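## Task

Unscrew tube 2's cap and lay it upside down (opening facing the tray) and level in cap nest 2. Press the blue CYCLE key and keep the cap sitting in that nest until the green lamp lights; the aspirate step happens a single time only. Afterwards screw that same cap back on tube 2 until it will turn no further. Confirm the caps on tubes 1, 3 and 4, which must stay on, are fully tight, and tighten any loose one to its stop. Nothing may count as done if it only stays put because the gripper is holding it. When finished, release everything, move the arm away (resting on READY or its housing is still clear), and press the green READY key until it goes down. Do not press READY if any earlier step was not properly completed.

## Robot and tools

ROBOT. A single six-joint arm (yam_st) with one parallel two-finger gripper, seen by five cameras: cam_head_left, cam_head_right, cam_high, cam_low and cam_wrist, each 504x504 pixels. The simulation keeps running while the operator thinks between calls.

SCENE FRAME. Origin on the table surface straight beneath the arm base; +z up; +y points left when facing along +x. The base may be slightly tilted. The decapping station holds tubes 1-4 ordered left to right as viewed from the base; the cap tray has nests 1-4 in matching order plus an amber lamp (aspirate running) and a green lamp (aspirate finished). CYCLE (blue) and READY (green) share one housing; a key must be pushed down until it switches.

GRIPPER. Its fingers extend along the gripper's own +z axis and close along its y axis. end_effector_position is the spot midway between the finger pads, roughly 1 cm short of the fingertips. Unscrewing or screwing means rotating the gripper about its finger axis, within wrist roll limits (-2.094 to 2.094 rad).

ROWS. Every motion command is a row of 8 plain numbers: x, y, z, qw, qx, qy, qz, opening. x, y, z are an absolute target position in metres in the scene frame; qw..qz an absolute target orientation quaternion, w first, also in the scene frame; opening runs from -1 (closed) to +1 (fully open, 0.094 m). These are poses to go to, not offsets. A call is rejected if the target lies over 0.6 m from the last reported hand position along any gripper axis. Repeat the desired quaternion in each row rather than copying a drifted reported one.

TOOLS.
- execute_actions: argument actions is a list holding at most one item. Empty list: just returns the current state. Action item {"rows": [...], "steps": n}: 1-15 rows, n from 1 to 15 (default 15), each step lasting 1/30 s; row k applies on step k, and the final row repeats if steps exceed rows. Wait item {"steps": n} with n up to 300, counted from the previous result. Optional pictures (boolean) controls camera images. A rejected call sends nothing.
- move: target is one 8-number row as above; speed in m/s, 0.002 to 0.5 (default 0.25; rotation capped at twice that in rad/s). Drives a straight path of 0.5-10 s toward that absolute pose, taking the shorter rotation. Opening is applied at the start. It does not avoid obstacles, and the real hand may lag, wander or overshoot speed, notably near full reach.
- wait: seconds from 0 to 10; nothing new is sent.
- zoom_image: camera name and region [x0, y0, x1, y1] in image pixels, top-left origin, at most 504 by 504.
- read_manual: section "licences" only; no motion.
- finished_scene: scene is the current scene's number; irreversible, and the result reports success.

MOTION LIMITS. Per control step the commanded pose is trimmed to within 70 mm and 16 degrees of the measured pose, then joints follow by damped inverse kinematics, favouring position over orientation. After an action ends, the arm only continues to the last trimmed pose, so long reaches need several calls; check the reported pose. Friction can leave the hand up to about 31 mm off target, and tiny commands may not move it at all.

GRASPING. grip_measured reports finger opening on the command scale (readings may carry a constant ~1 mm bias). To hold something, keep commanding about 0.03 below grip_measured; a smaller gap holds more gently. Pads press up to about 50-62 N, with a brief spike at first contact.

RESULT LINES. The state line gives end_effector_position and end_effector_quat_wxyz. Joint positions/velocities list waist, shoulder, elbow, wrist pitch, wrist yaw, wrist roll (rad, rad/s), then pad gap (m, m/s). "pose unreachable" means the clearance check altered or blocked the command; HELD flags steps where it did so. "Hand target" shows the pose the controller is currently heading to. The move line reports how it ended: done (resting near target), off_target, moving, held (last step blocked) or fault, plus limits: paced (pose clipped) or held (some steps blocked; afterwards motion can jump well above speed), and the remaining distance. FAULT lines mark stops. MOTOR HOT appears from 75 °C; holding loads heats motors, 90 °C pauses the arm, 100 °C makes it drop.

AVOID. Fast moves into contact, and targets set far beyond a contact point, push hard. Do not drop caps, slam keys, or knock anything off the table (that ends the scene). Loose objects may occasionally be nudged by outside disturbances, so recheck cap placement. Release the gripper before pressing READY.

Each tool is called after ">>>" by a JSON object that holds its "method" and its "body".

## Session

>>> {"method": "execute_actions", "body": {"actions": []}}

Scene clock: 0.00 s of 10000.00 s.
end_effector_position=(+0.2881, -0.2708, +0.1858) grip_measured=+1.000 end_effector_quat_wxyz=(+0.082, +0.829, +0.217, +0.508)
Joint positions: [-1.142  1.573  1.065 -0.446 -0.968  1.82   0.094]
Joint velocities: [-0.002 -0.012 -0.007 -0.037  0.007  0.022  0.   ]
Motor temperatures (°C, as the motors report them): [18 22 22 19 18 18]
Hand target: +0.288, -0.271, +0.186; +0.082, +0.829, +0.217, +0.508
camera_calibration (this result's frames):
cam_wrist: T_world_to_cam=[[-0.373971, 0.779149, -0.503063, 0.407329], [-0.20909, 0.457625, 0.864211, 0.0540903], [0.903564, 0.428375, -0.00822588, -0.0461089], [0, 0, 0, 1]] pos_world=[0.205301, -0.322372, 0.157787]

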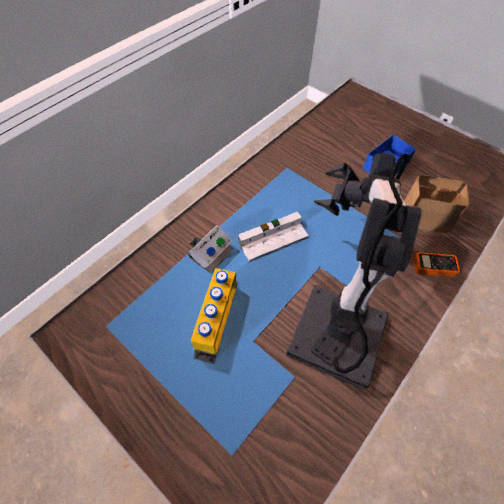

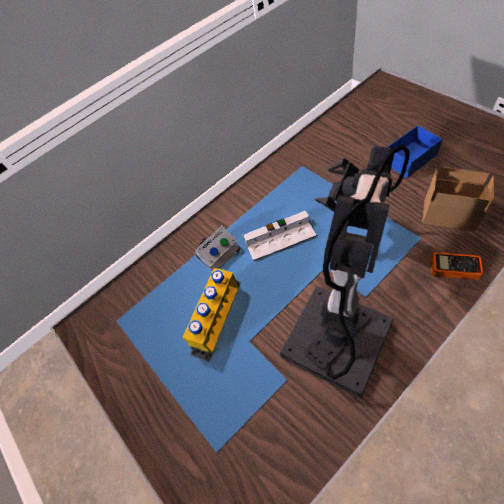

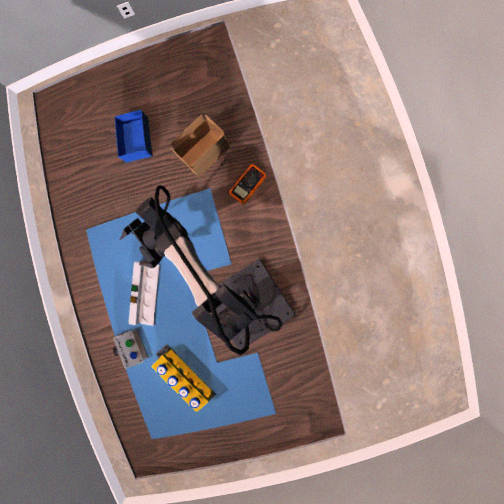

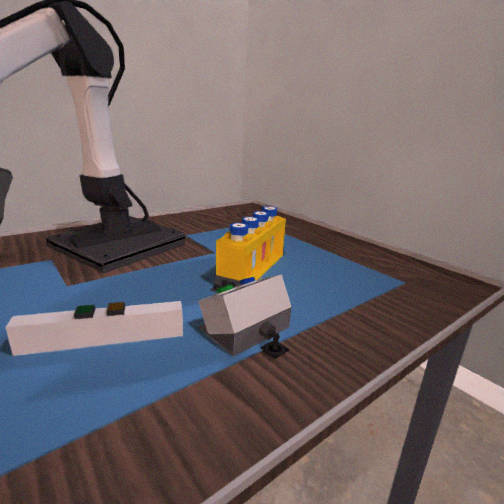

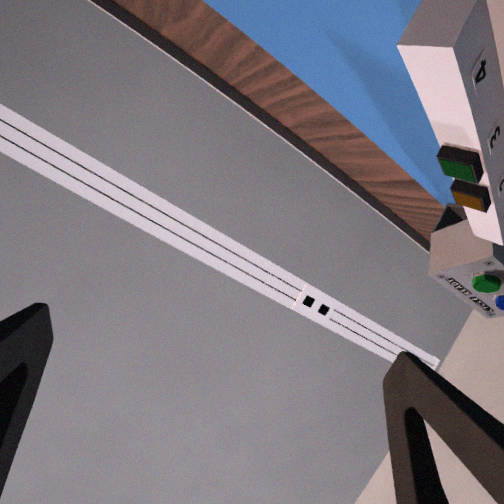

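>>> {"method": "zoom_image", "body": {"camera": "cam_head_left", "region": [170,200,330,370]}}

>>> {"method": "zoom_image", "body": {"camera": "cam_head_right", "region": [170,200,330,370]}}

Region (170, 200, 330, 370) of cam_head_left's 504x504 image, scaled by 2.965, with more detail than that image has; it fills the left 474 columns of this view, and the rest is white.

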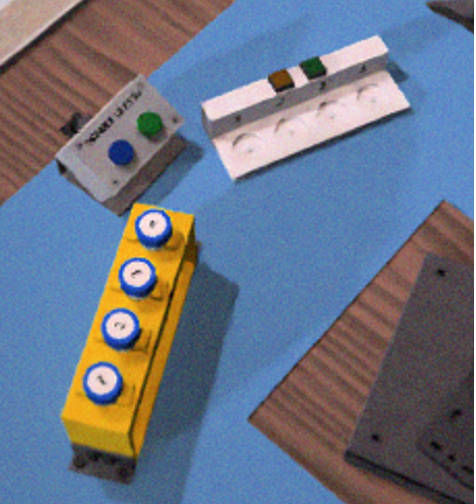

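Region (170, 200, 330, 370) of cam_head_right's 504x504 image, scaled by 2.965, with more detail than that image has; it fills the left 474 columns of this view, and the rest is white.

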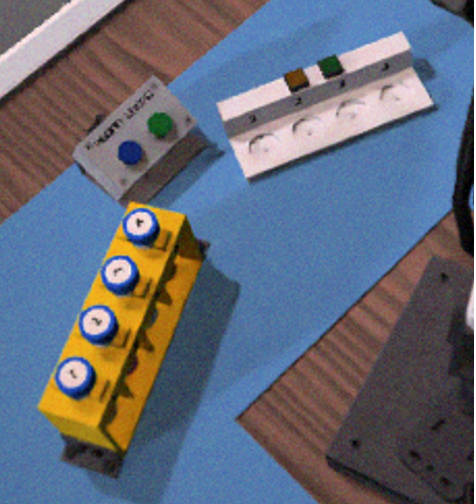

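>>> {"method": "move", "body": {"target": [0.293,0.214,0.18,0,0.537,0.843,0,0.1], "speed": 0.3}}

Scene clock: 6.10 s of 10000.00 s.
end_effector_position=(+0.2866, +0.2173, +0.1775) grip_measured=+0.102 end_effector_quat_wxyz=(-0.004, +0.535, +0.845, -0.005)
Joint positions: [ 0.655  1.952  1.834 -1.481  0.033  1.809  0.052]
Joint velocities: [-0.012  0.007 -0.012 -0.022 -0.007 -0.007 -0.   ]
Motor temperatures (°C, as the motors report them): [18 23 23 19 18 18]
Hand target: +0.288, +0.217, +0.179; -0.001, +0.539, +0.842, -0.009
Off the commanded pose: 0.008 m, 1 deg.
move: done
camera_calibration (this result's frames):
cam_wrist: T_world_to_cam=[[-0.795918, -0.604107, 0.0396196, 0.347392], [-0.485115, 0.675559, 0.555232, -0.0757706], [-0.362185, 0.422699, -0.830751, 0.256121], [0, 0, 0, 1]] pos_world=[0.332501, 0.152787, 0.24108]

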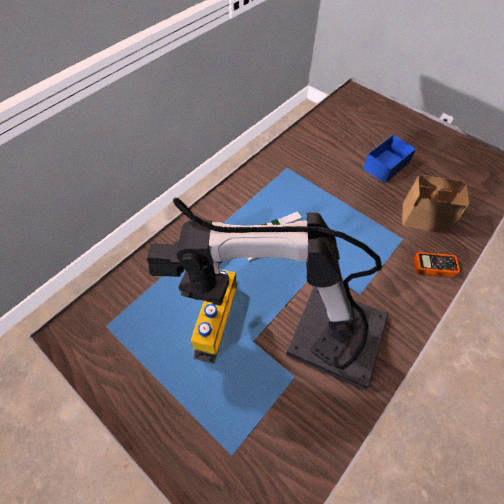

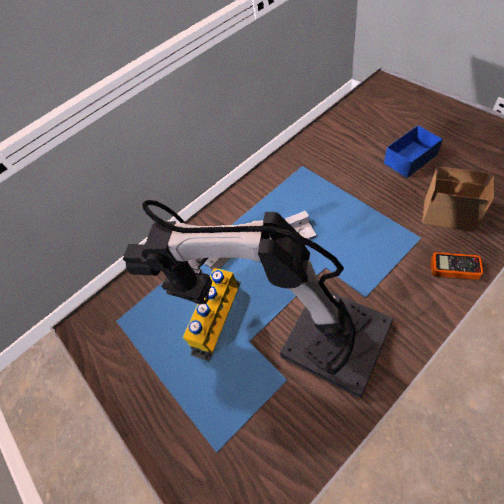

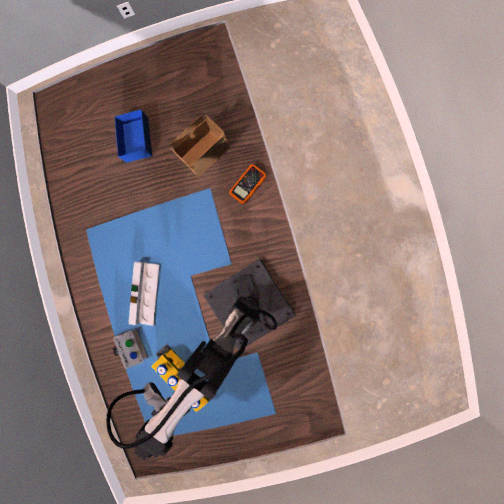

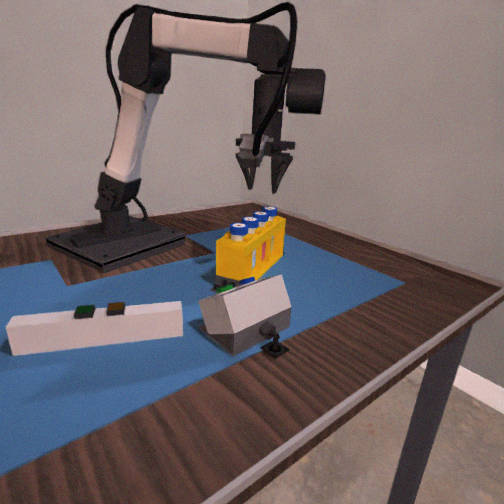

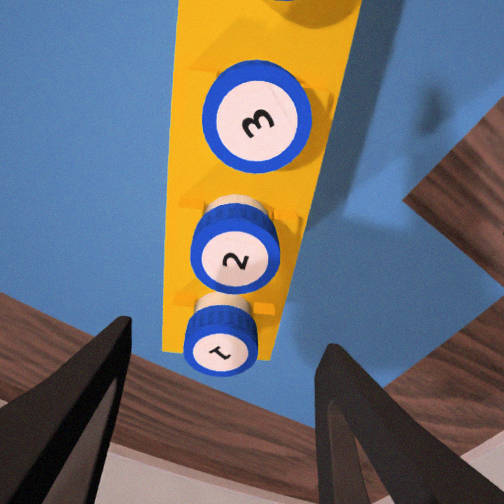

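>>> {"method": "move", "body": {"target": [0.284,0.221,0.14,0,0.537,0.843,0,0.1], "speed": 0.1}}

Scene clock: 8.53 s of 10000.00 s.
end_effector_position=(+0.2851, +0.2180, +0.1355) grip_measured=+0.102 end_effector_quat_wxyz=(-0.006, +0.537, +0.843, -0.011)
Joint positions: [ 0.655  1.952  1.667 -1.326  0.033  1.815  0.052]
Joint velocities: [ 0.017 -0.017  0.002  0.022 -0.037 -0.081  0.001]
Motor temperatures (°C, as the motors report them): [18 24 23 19 18 18]
Hand target: +0.283, +0.220, +0.140; -0.000, +0.537, +0.843, -0.000
Off the commanded pose: 0.005 m, 1 deg.
move: done
camera_calibration (this result's frames):
cam_wrist: T_world_to_cam=[[-0.798456, -0.599853, 0.0514275, 0.346577], [-0.476854, 0.682248, 0.554209, -0.0573749], [-0.36753, 0.417988, -0.830787, 0.222977], [0, 0, 0, 1]] pos_world=[0.331318, 0.153838, 0.19922]

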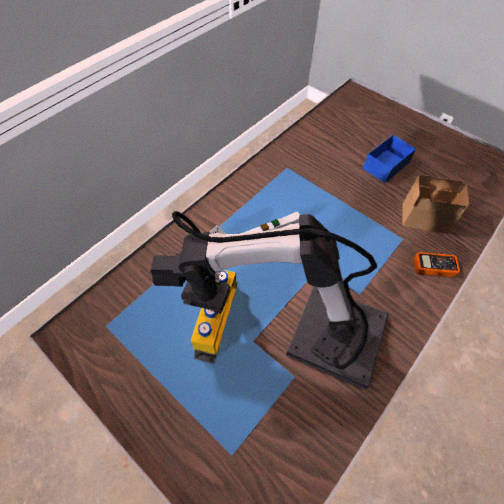

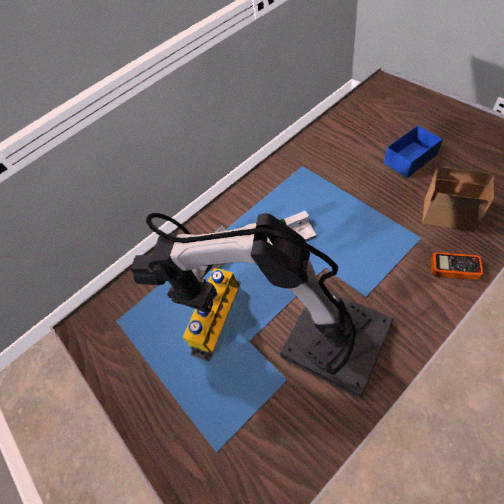

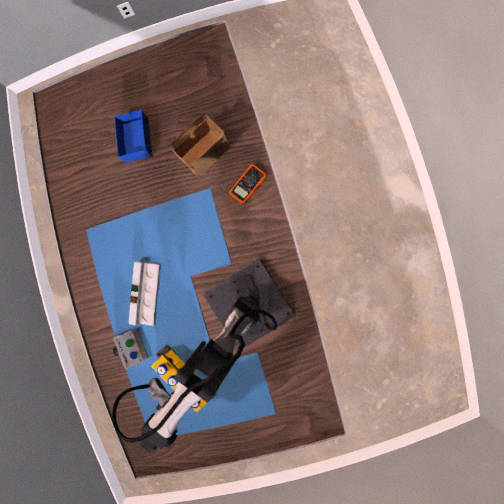

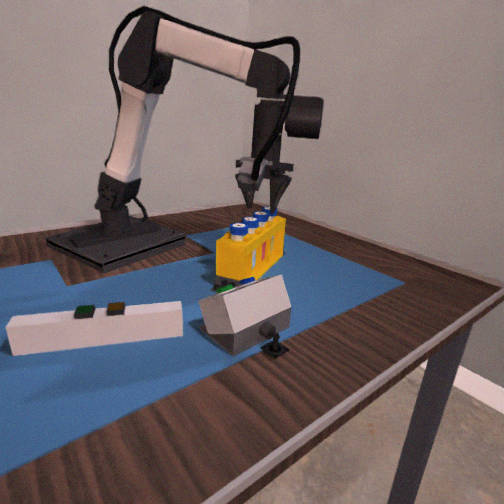

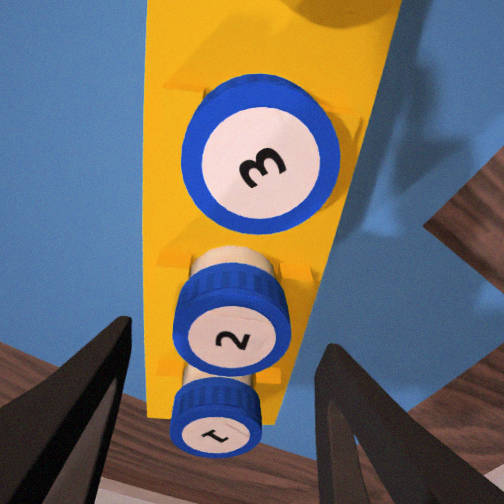

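>>> {"method": "move", "body": {"target": [0.284,0.221,0.118,0,0.609,0.793,0,0.0], "speed": 0.05}}

Scene clock: 11.63 s of 10000.00 s.
end_effector_position=(+0.2851, +0.2190, +0.1161) grip_measured=+0.002 end_effector_quat_wxyz=(-0.004, +0.607, +0.795, -0.008)
Joint positions: [ 0.655  1.952  1.59  -1.241  0.033  1.985  0.047]
Joint velocities: [-0.027 -0.002 -0.017  0.007  0.022  0.007  0.001]
Motor temperatures (°C, as the motors report them): [18 25 23 19 18 18]
Hand target: +0.284, +0.221, +0.118; -0.000, +0.609, +0.793, -0.000
Off the commanded pose: 0.003 m, 1 deg.
move: done
camera_calibration (this result's frames):
cam_wrist: T_world_to_cam=[[-0.889145, -0.455482, 0.0442458, 0.343183], [-0.358186, 0.752854, 0.552189, -0.0963092], [-0.284823, 0.475128, -0.832544, 0.170571], [0, 0, 0, 1]] pos_world=[0.319226, 0.147778, 0.180004]

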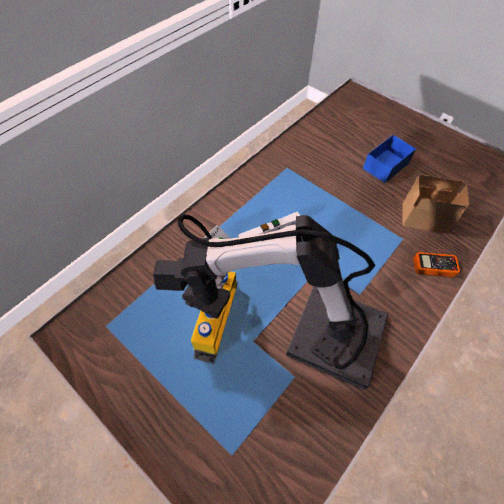

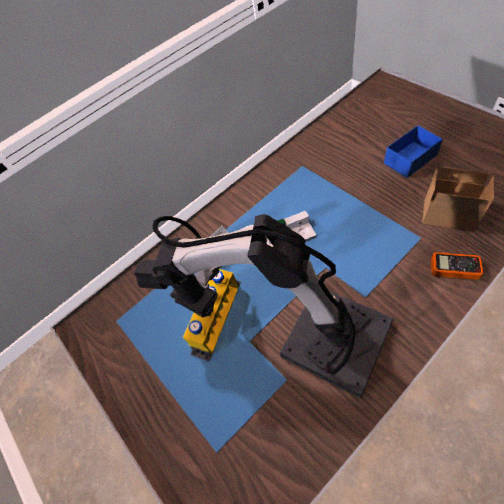

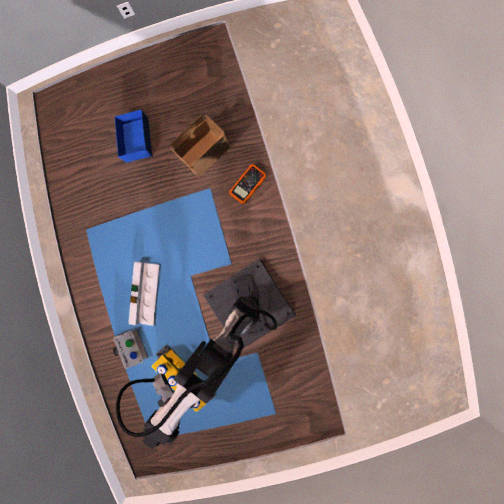

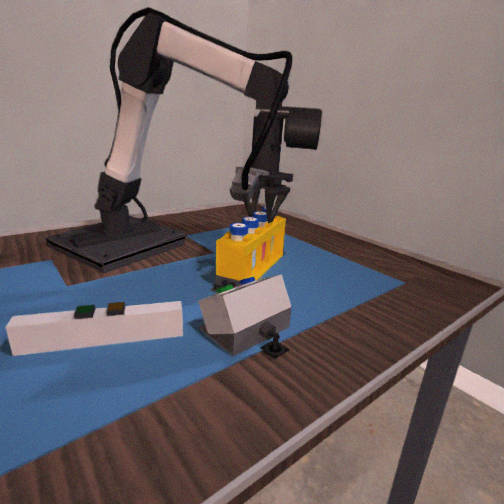

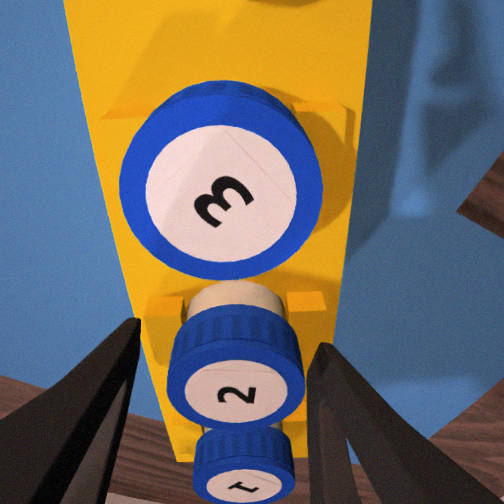

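>>> {"method": "execute_actions", "body": {"actions": [{"rows":[[0.284,0.22,0.118,0,0.609,0.793,0,-0.34]],"steps":12}], "pictures": false}}

>>> {"method": "move", "body": {"target": [0.284,0.22,0.121,0,-0.342,0.94,0,-0.34], "speed": 0.5}}

>>> {"method": "move", "body": {"target": [0.284,0.22,0.123,0,-0.97,0.242,0,-0.34], "speed": 0.5}}

Scene clock: 12.87 s of 10000.00 s.
end_effector_position=(+0.2829, +0.2180, +0.1154) grip_measured=-0.308 end_effector_quat_wxyz=(-0.006, +0.608, +0.794, -0.012)
Joint positions: [ 0.656  1.952  1.587 -1.247  0.031  1.988  0.033]
Joint velocities: [ 0.022 -0.002  0.007 -0.007  0.037  0.007  0.   ]
Motor temperatures (°C, as the motors report them): [18 25 24 19 18 18]
Hand target: +0.284, +0.220, +0.118; -0.000, +0.609, +0.793, -0.000
Off the commanded pose: 0.003 m, 2 deg.
Steps of this call (steps 1 to 25: nothing new was sent; steps 26 to 37: all 12 steps of this action). Readings (end_effector_position):
26: (+0.2854, +0.2192, +0.1161)
27: (+0.2828, +0.2181, +0.1154)
29: (+0.2829, +0.2180, +0.1154)
33: (+0.2829, +0.2180, +0.1154)
37: the state above

Scene clock: 15.87 s of 10000.00 s.
end_effector_position=(+0.2841, +0.2213, +0.1164) grip_measured=-0.308 end_effector_quat_wxyz=(-0.005, -0.332, +0.943, -0.002)
Joint positions: [ 0.664  1.949  1.587 -1.235  0.038  0.012  0.032]
Joint velocities: [ 0.017 -0.007  0.002  0.022 -0.007  0.022  0.   ]
Motor temperatures (°C, as the motors report them): [18 26 24 19 18 18]
Hand target: +0.284, +0.220, +0.121; -0.000, -0.342, +0.940, -0.000
Off the commanded pose: 0.005 m, 1 deg.
move: done
camera_calibration (this result's frames):
cam_wrist: T_world_to_cam=[[0.773571, -0.633206, 0.0252761, -0.0874777], [-0.535331, -0.631614, 0.56079, 0.257117], [-0.339131, -0.447342, -0.827572, 0.388372], [0, 0, 0, 1]] pos_world=[0.337022, 0.280742, 0.179428]

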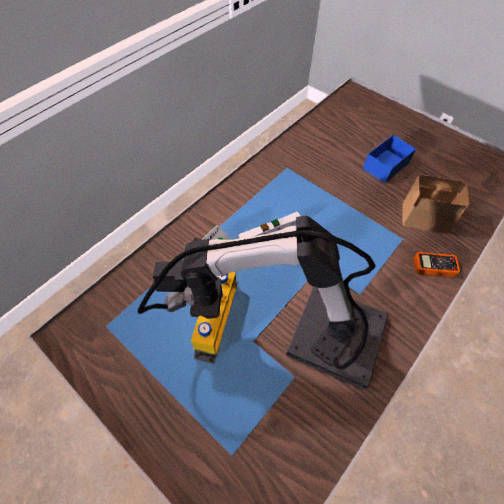

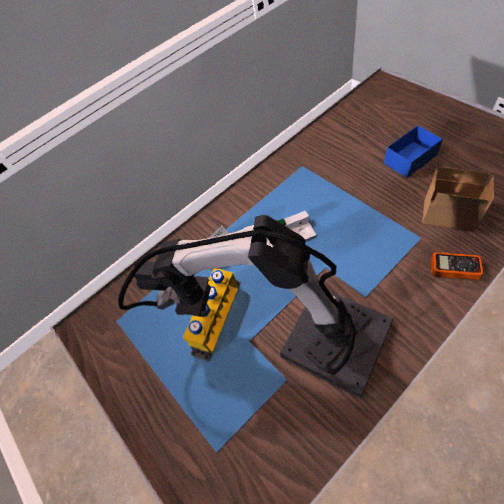

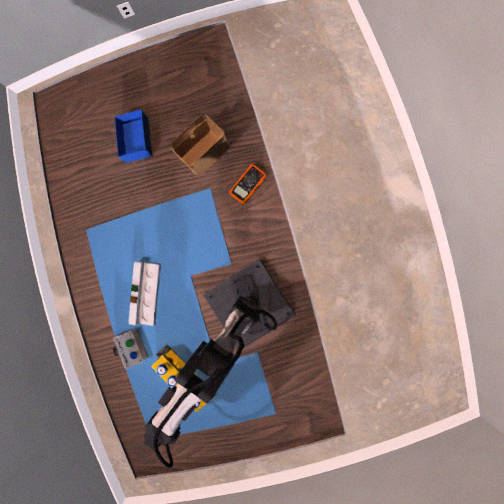

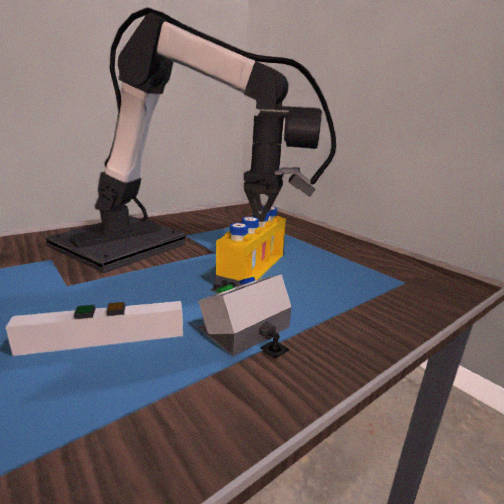

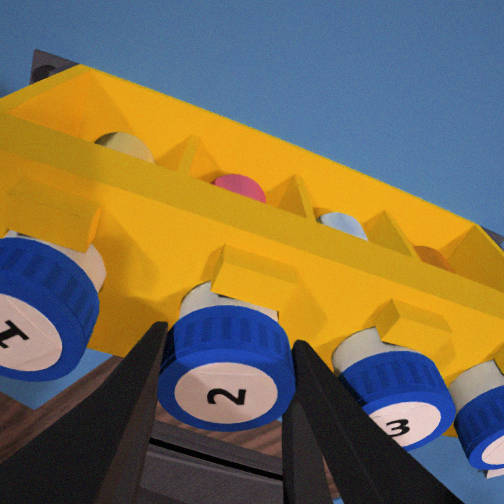

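Scene clock: 18.63 s of 10000.00 s.
end_effector_position=(+0.2805, +0.2216, +0.1174) grip_measured=-0.310 end_effector_quat_wxyz=(+0.008, +0.969, -0.248, -0.005)
Joint positions: [ 0.672  1.946  1.587 -1.246  0.038 -1.943  0.032]
Joint velocities: [-0.007 -0.012  0.002 -0.022 -0.037 -0.007  0.   ]
Motor temperatures (°C, as the motors report them): [18 27 24 19 18 18]
Hand target: +0.284, +0.220, +0.123; +0.000, +0.970, -0.242, +0.000
Off the commanded pose: 0.007 m, 1 deg.
move: done
camera_calibration (this result's frames):
cam_wrist: T_world_to_cam=[[0.290332, 0.95687, 0.010313, -0.299537], [0.801452, -0.249036, 0.543742, -0.202937], [0.522859, -0.1496, -0.839189, 0.0817598], [0, 0, 0, 1]] pos_world=[0.20686, 0.24831, 0.182046]

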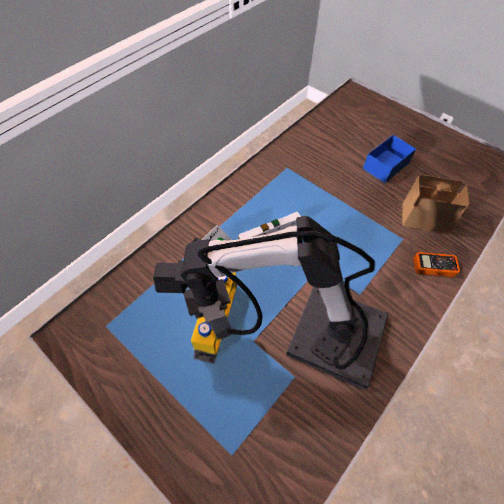

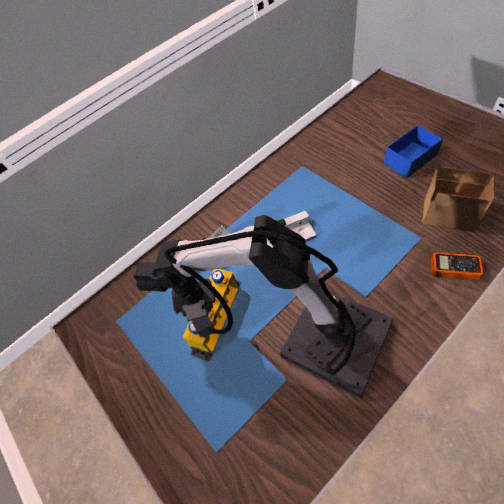

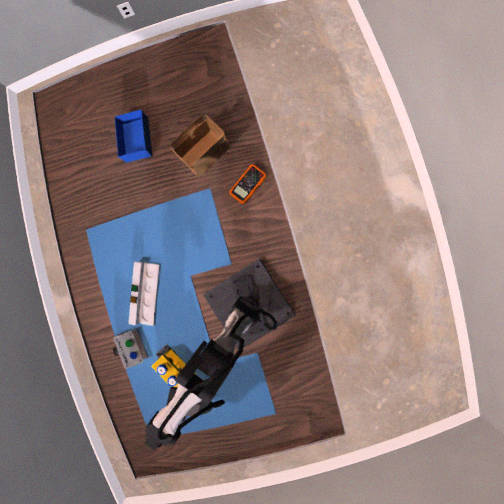

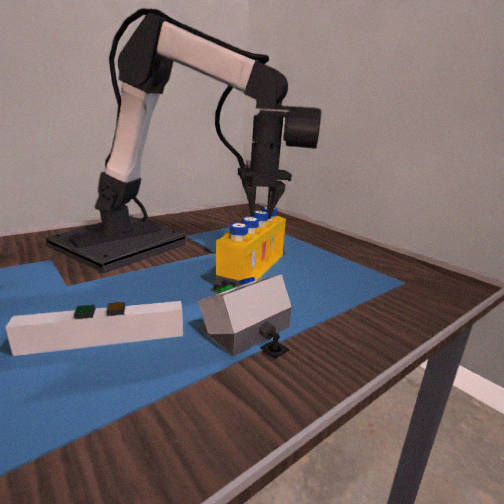

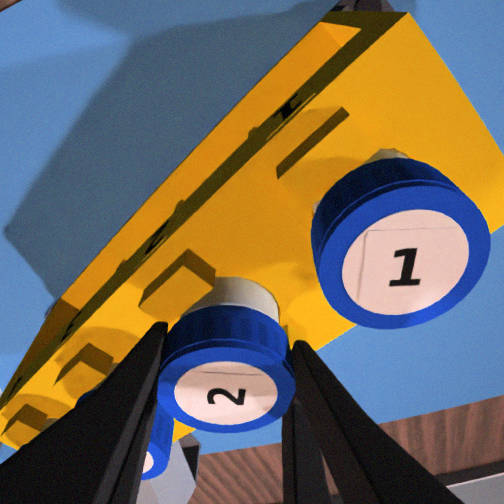

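>>> {"method": "execute_actions", "body": {"actions": [{"rows":[[0.283,0.22,0.119,0,-0.97,0.242,0,-0.14]],"steps":8}], "pictures": false}}

>>> {"method": "move", "body": {"target": [0.282,0.2205,0.119,0,0.156,0.988,0,-0.14], "speed": 0.5}}

>>> {"method": "execute_actions", "body": {"actions": [{"rows":[[0.282,0.2205,0.119,0,0.156,0.988,0,-0.34]],"steps":10}], "pictures": false}}

>>> {"method": "move", "body": {"target": [0.282,0.2205,0.128,0,-0.966,0.259,0,-0.34], "speed": 0.5}}

Scene clock: 20.13 s of 10000.00 s.
end_effector_position=(+0.2813, +0.2222, +0.1174) grip_measured=-0.142 end_effector_quat_wxyz=(+0.006, +0.970, -0.244, -0.004)
Joint positions: [ 0.672  1.946  1.587 -1.242  0.038 -1.953  0.04 ]
Joint velocities: [ 0.012  0.012 -0.012  0.037 -0.066 -0.022  0.001]
Motor temperatures (°C, as the motors report them): [18 27 24 19 18 18]
Hand target: +0.283, +0.220, +0.119; +0.000, +0.970, -0.242, -0.000
Off the commanded pose: 0.003 m, 1 deg.
Steps of this call (steps 1 to 37: nothing new was sent; steps 38 to 45: all 8 steps of this action). Readings (end_effector_position):
38: (+0.2805, +0.2216, +0.1174)
39: (+0.2808, +0.2218, +0.1174)
41: (+0.2810, +0.2220, +0.1174)
45: the state above

Scene clock: 24.07 s of 10000.00 s.
end_effector_position=(+0.2808, +0.2230, +0.1174) grip_measured=-0.142 end_effector_quat_wxyz=(-0.006, +0.147, +0.989, -0.004)
Joint positions: [ 0.672  1.946  1.587 -1.241  0.033  0.991  0.04 ]
Joint velocities: [ 0.007 -0.017  0.002 -0.051  0.037  0.007  0.   ]
Motor temperatures (°C, as the motors report them): [18 28 24 19 18 18]
Hand target: +0.282, +0.221, +0.119; -0.000, +0.156, +0.988, -0.000
Off the commanded pose: 0.003 m, 1 deg.
move: done
camera_calibration (this result's frames):
cam_wrist: T_world_to_cam=[[-0.0864134, -0.995683, 0.0338935, 0.23747], [-0.821867, 0.0904743, 0.56245, 0.175121], [-0.563088, 0.0207473, -0.826137, 0.347224], [0, 0, 0, 1]] pos_world=[0.359965, 0.213397, 0.180309]

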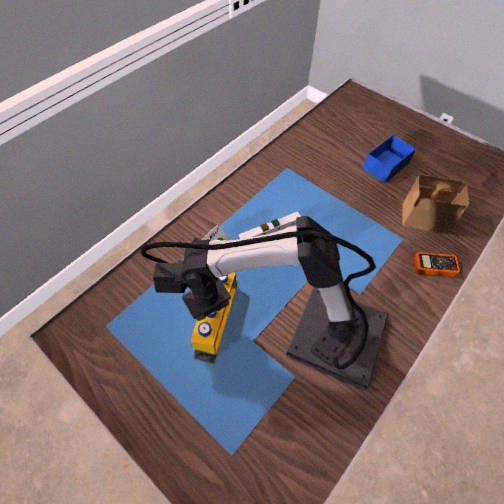

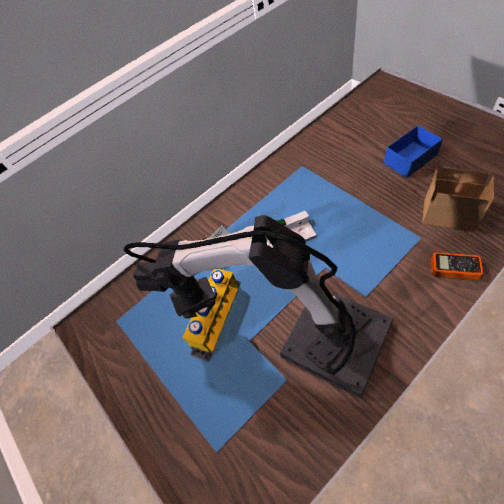

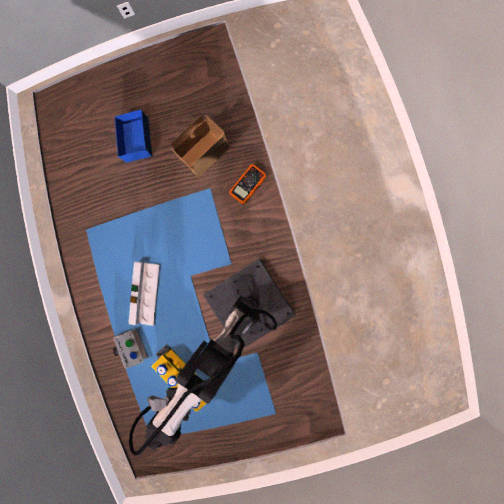

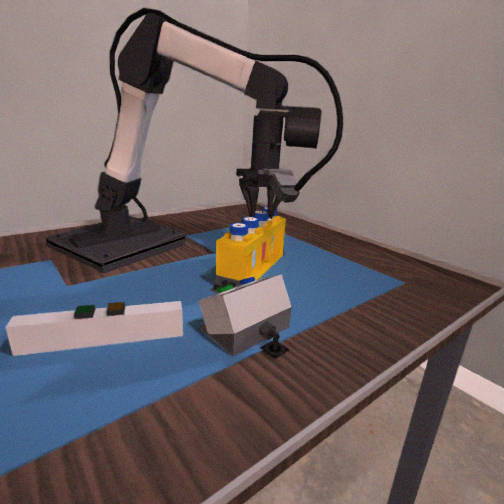

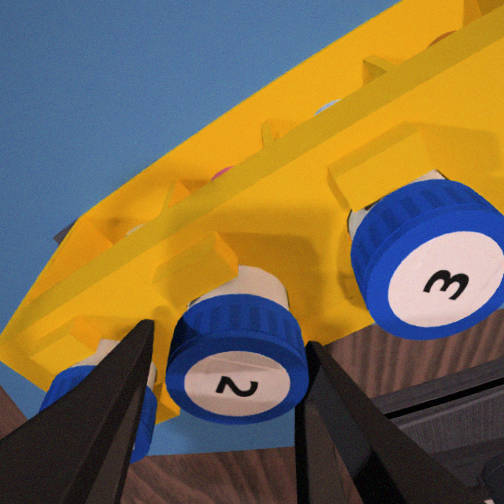

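Scene clock: 24.40 s of 10000.00 s.
end_effector_position=(+0.2800, +0.2210, +0.1172) grip_measured=-0.307 end_effector_quat_wxyz=(-0.007, +0.148, +0.989, -0.008)
Joint positions: [ 0.67   1.946  1.585 -1.247  0.037  0.993  0.033]
Joint velocities: [ 0.007  0.002  0.002 -0.066 -0.037  0.007  0.   ]
Motor temperatures (°C, as the motors report them): [18 28 24 19 18 18]
Hand target: +0.282, +0.220, +0.119; -0.000, +0.156, +0.988, -0.000
Off the commanded pose: 0.003 m, 2 deg.
Steps of this call (steps 1 to 10: all 10 steps of this action). Readings (end_effector_position):
1: (+0.2805, +0.2220, +0.1174)
2: (+0.2801, +0.2210, +0.1172)
4: (+0.2801, +0.2210, +0.1172)
8: (+0.2800, +0.2210, +0.1172)
10: the state above

Scene clock: 28.30 s of 10000.00 s.
end_effector_position=(+0.2835, +0.2192, +0.1188) grip_measured=-0.306 end_effector_quat_wxyz=(+0.010, +0.965, -0.264, +0.005)
Joint positions: [ 0.67   1.941  1.585 -1.241  0.057 -1.912  0.033]
Joint velocities: [ 0.007  0.022 -0.002 -0.022 -0.022 -0.081 -0.   ]
Motor temperatures (°C, as the motors report them): [18 29 25 19 18 18]
Hand target: +0.282, +0.221, +0.128; -0.000, +0.966, -0.259, +0.000
Off the commanded pose: 0.009 m, 1 deg.
move: done
camera_calibration (this result's frames):
cam_wrist: T_world_to_cam=[[0.320333, 0.947278, 0.00719828, -0.30422], [0.782656, -0.268929, 0.561362, -0.199078], [0.533701, -0.174189, -0.827539, 0.0818851], [0, 0, 0, 1]] pos_world=[0.209559, 0.248906, 0.181708]

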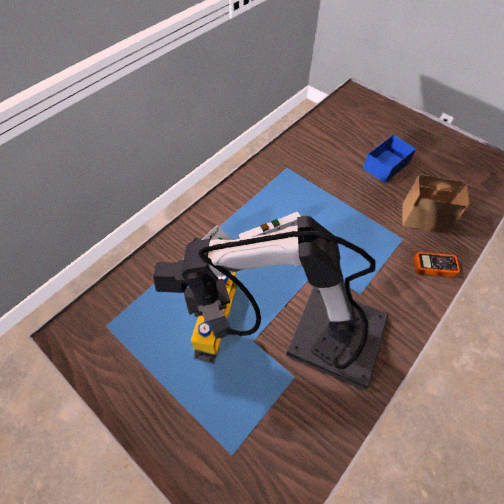

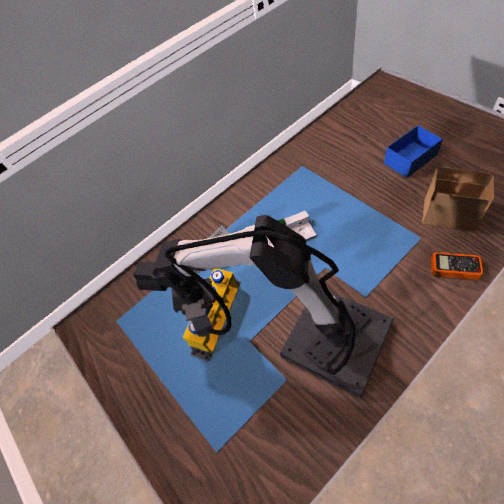

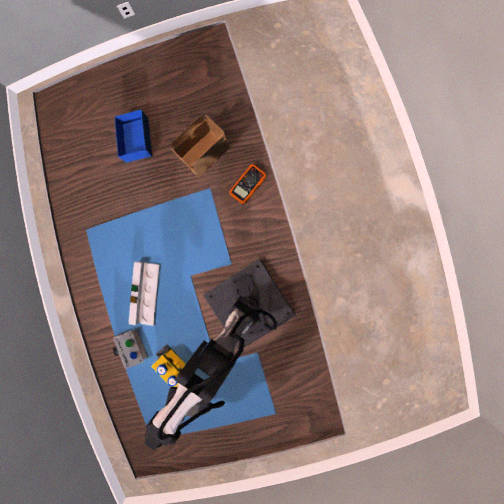

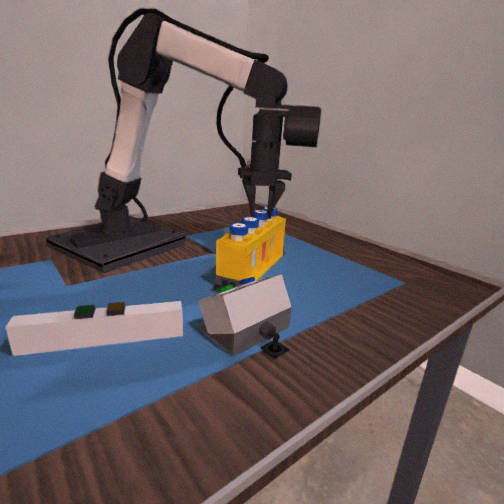

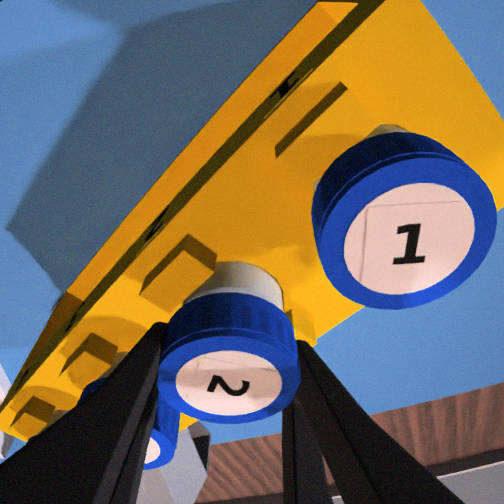

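Rise still follows the pitch; test a lift.

>>> {"method": "execute_actions", "body": {"actions": [{"rows":[[0.283,0.22,0.136,0,-0.966,0.259,0,-0.34]],"steps":12}], "pictures": false}}

Scene clock: 29.23 s of 10000.00 s.
end_effector_position=(+0.2824, +0.2200, +0.1267) grip_measured=-0.306 end_effector_quat_wxyz=(+0.009, +0.965, -0.261, -0.000)
Joint positions: [ 0.67   1.941  1.617 -1.277  0.048 -1.917  0.033]
Joint velocities: [-0.012 -0.002 -0.002 -0.007  0.007  0.051  0.001]
Motor temperatures (°C, as the motors report them): [18 30 25 19 18 18]
Hand target: +0.283, +0.220, +0.136; -0.000, +0.966, -0.259, +0.000
Off the commanded pose: 0.009 m, 1 deg.
Steps of this call (steps 1 to 16: nothing new was sent; steps 17 to 28: all 12 steps of this action). Readings (end_effector_position):
17: (+0.2837, +0.2195, +0.1202)
18: (+0.2839, +0.2198, +0.1218)
20: (+0.2842, +0.2200, +0.1254)
24: (+0.2833, +0.2203, +0.1267)
28: the state above


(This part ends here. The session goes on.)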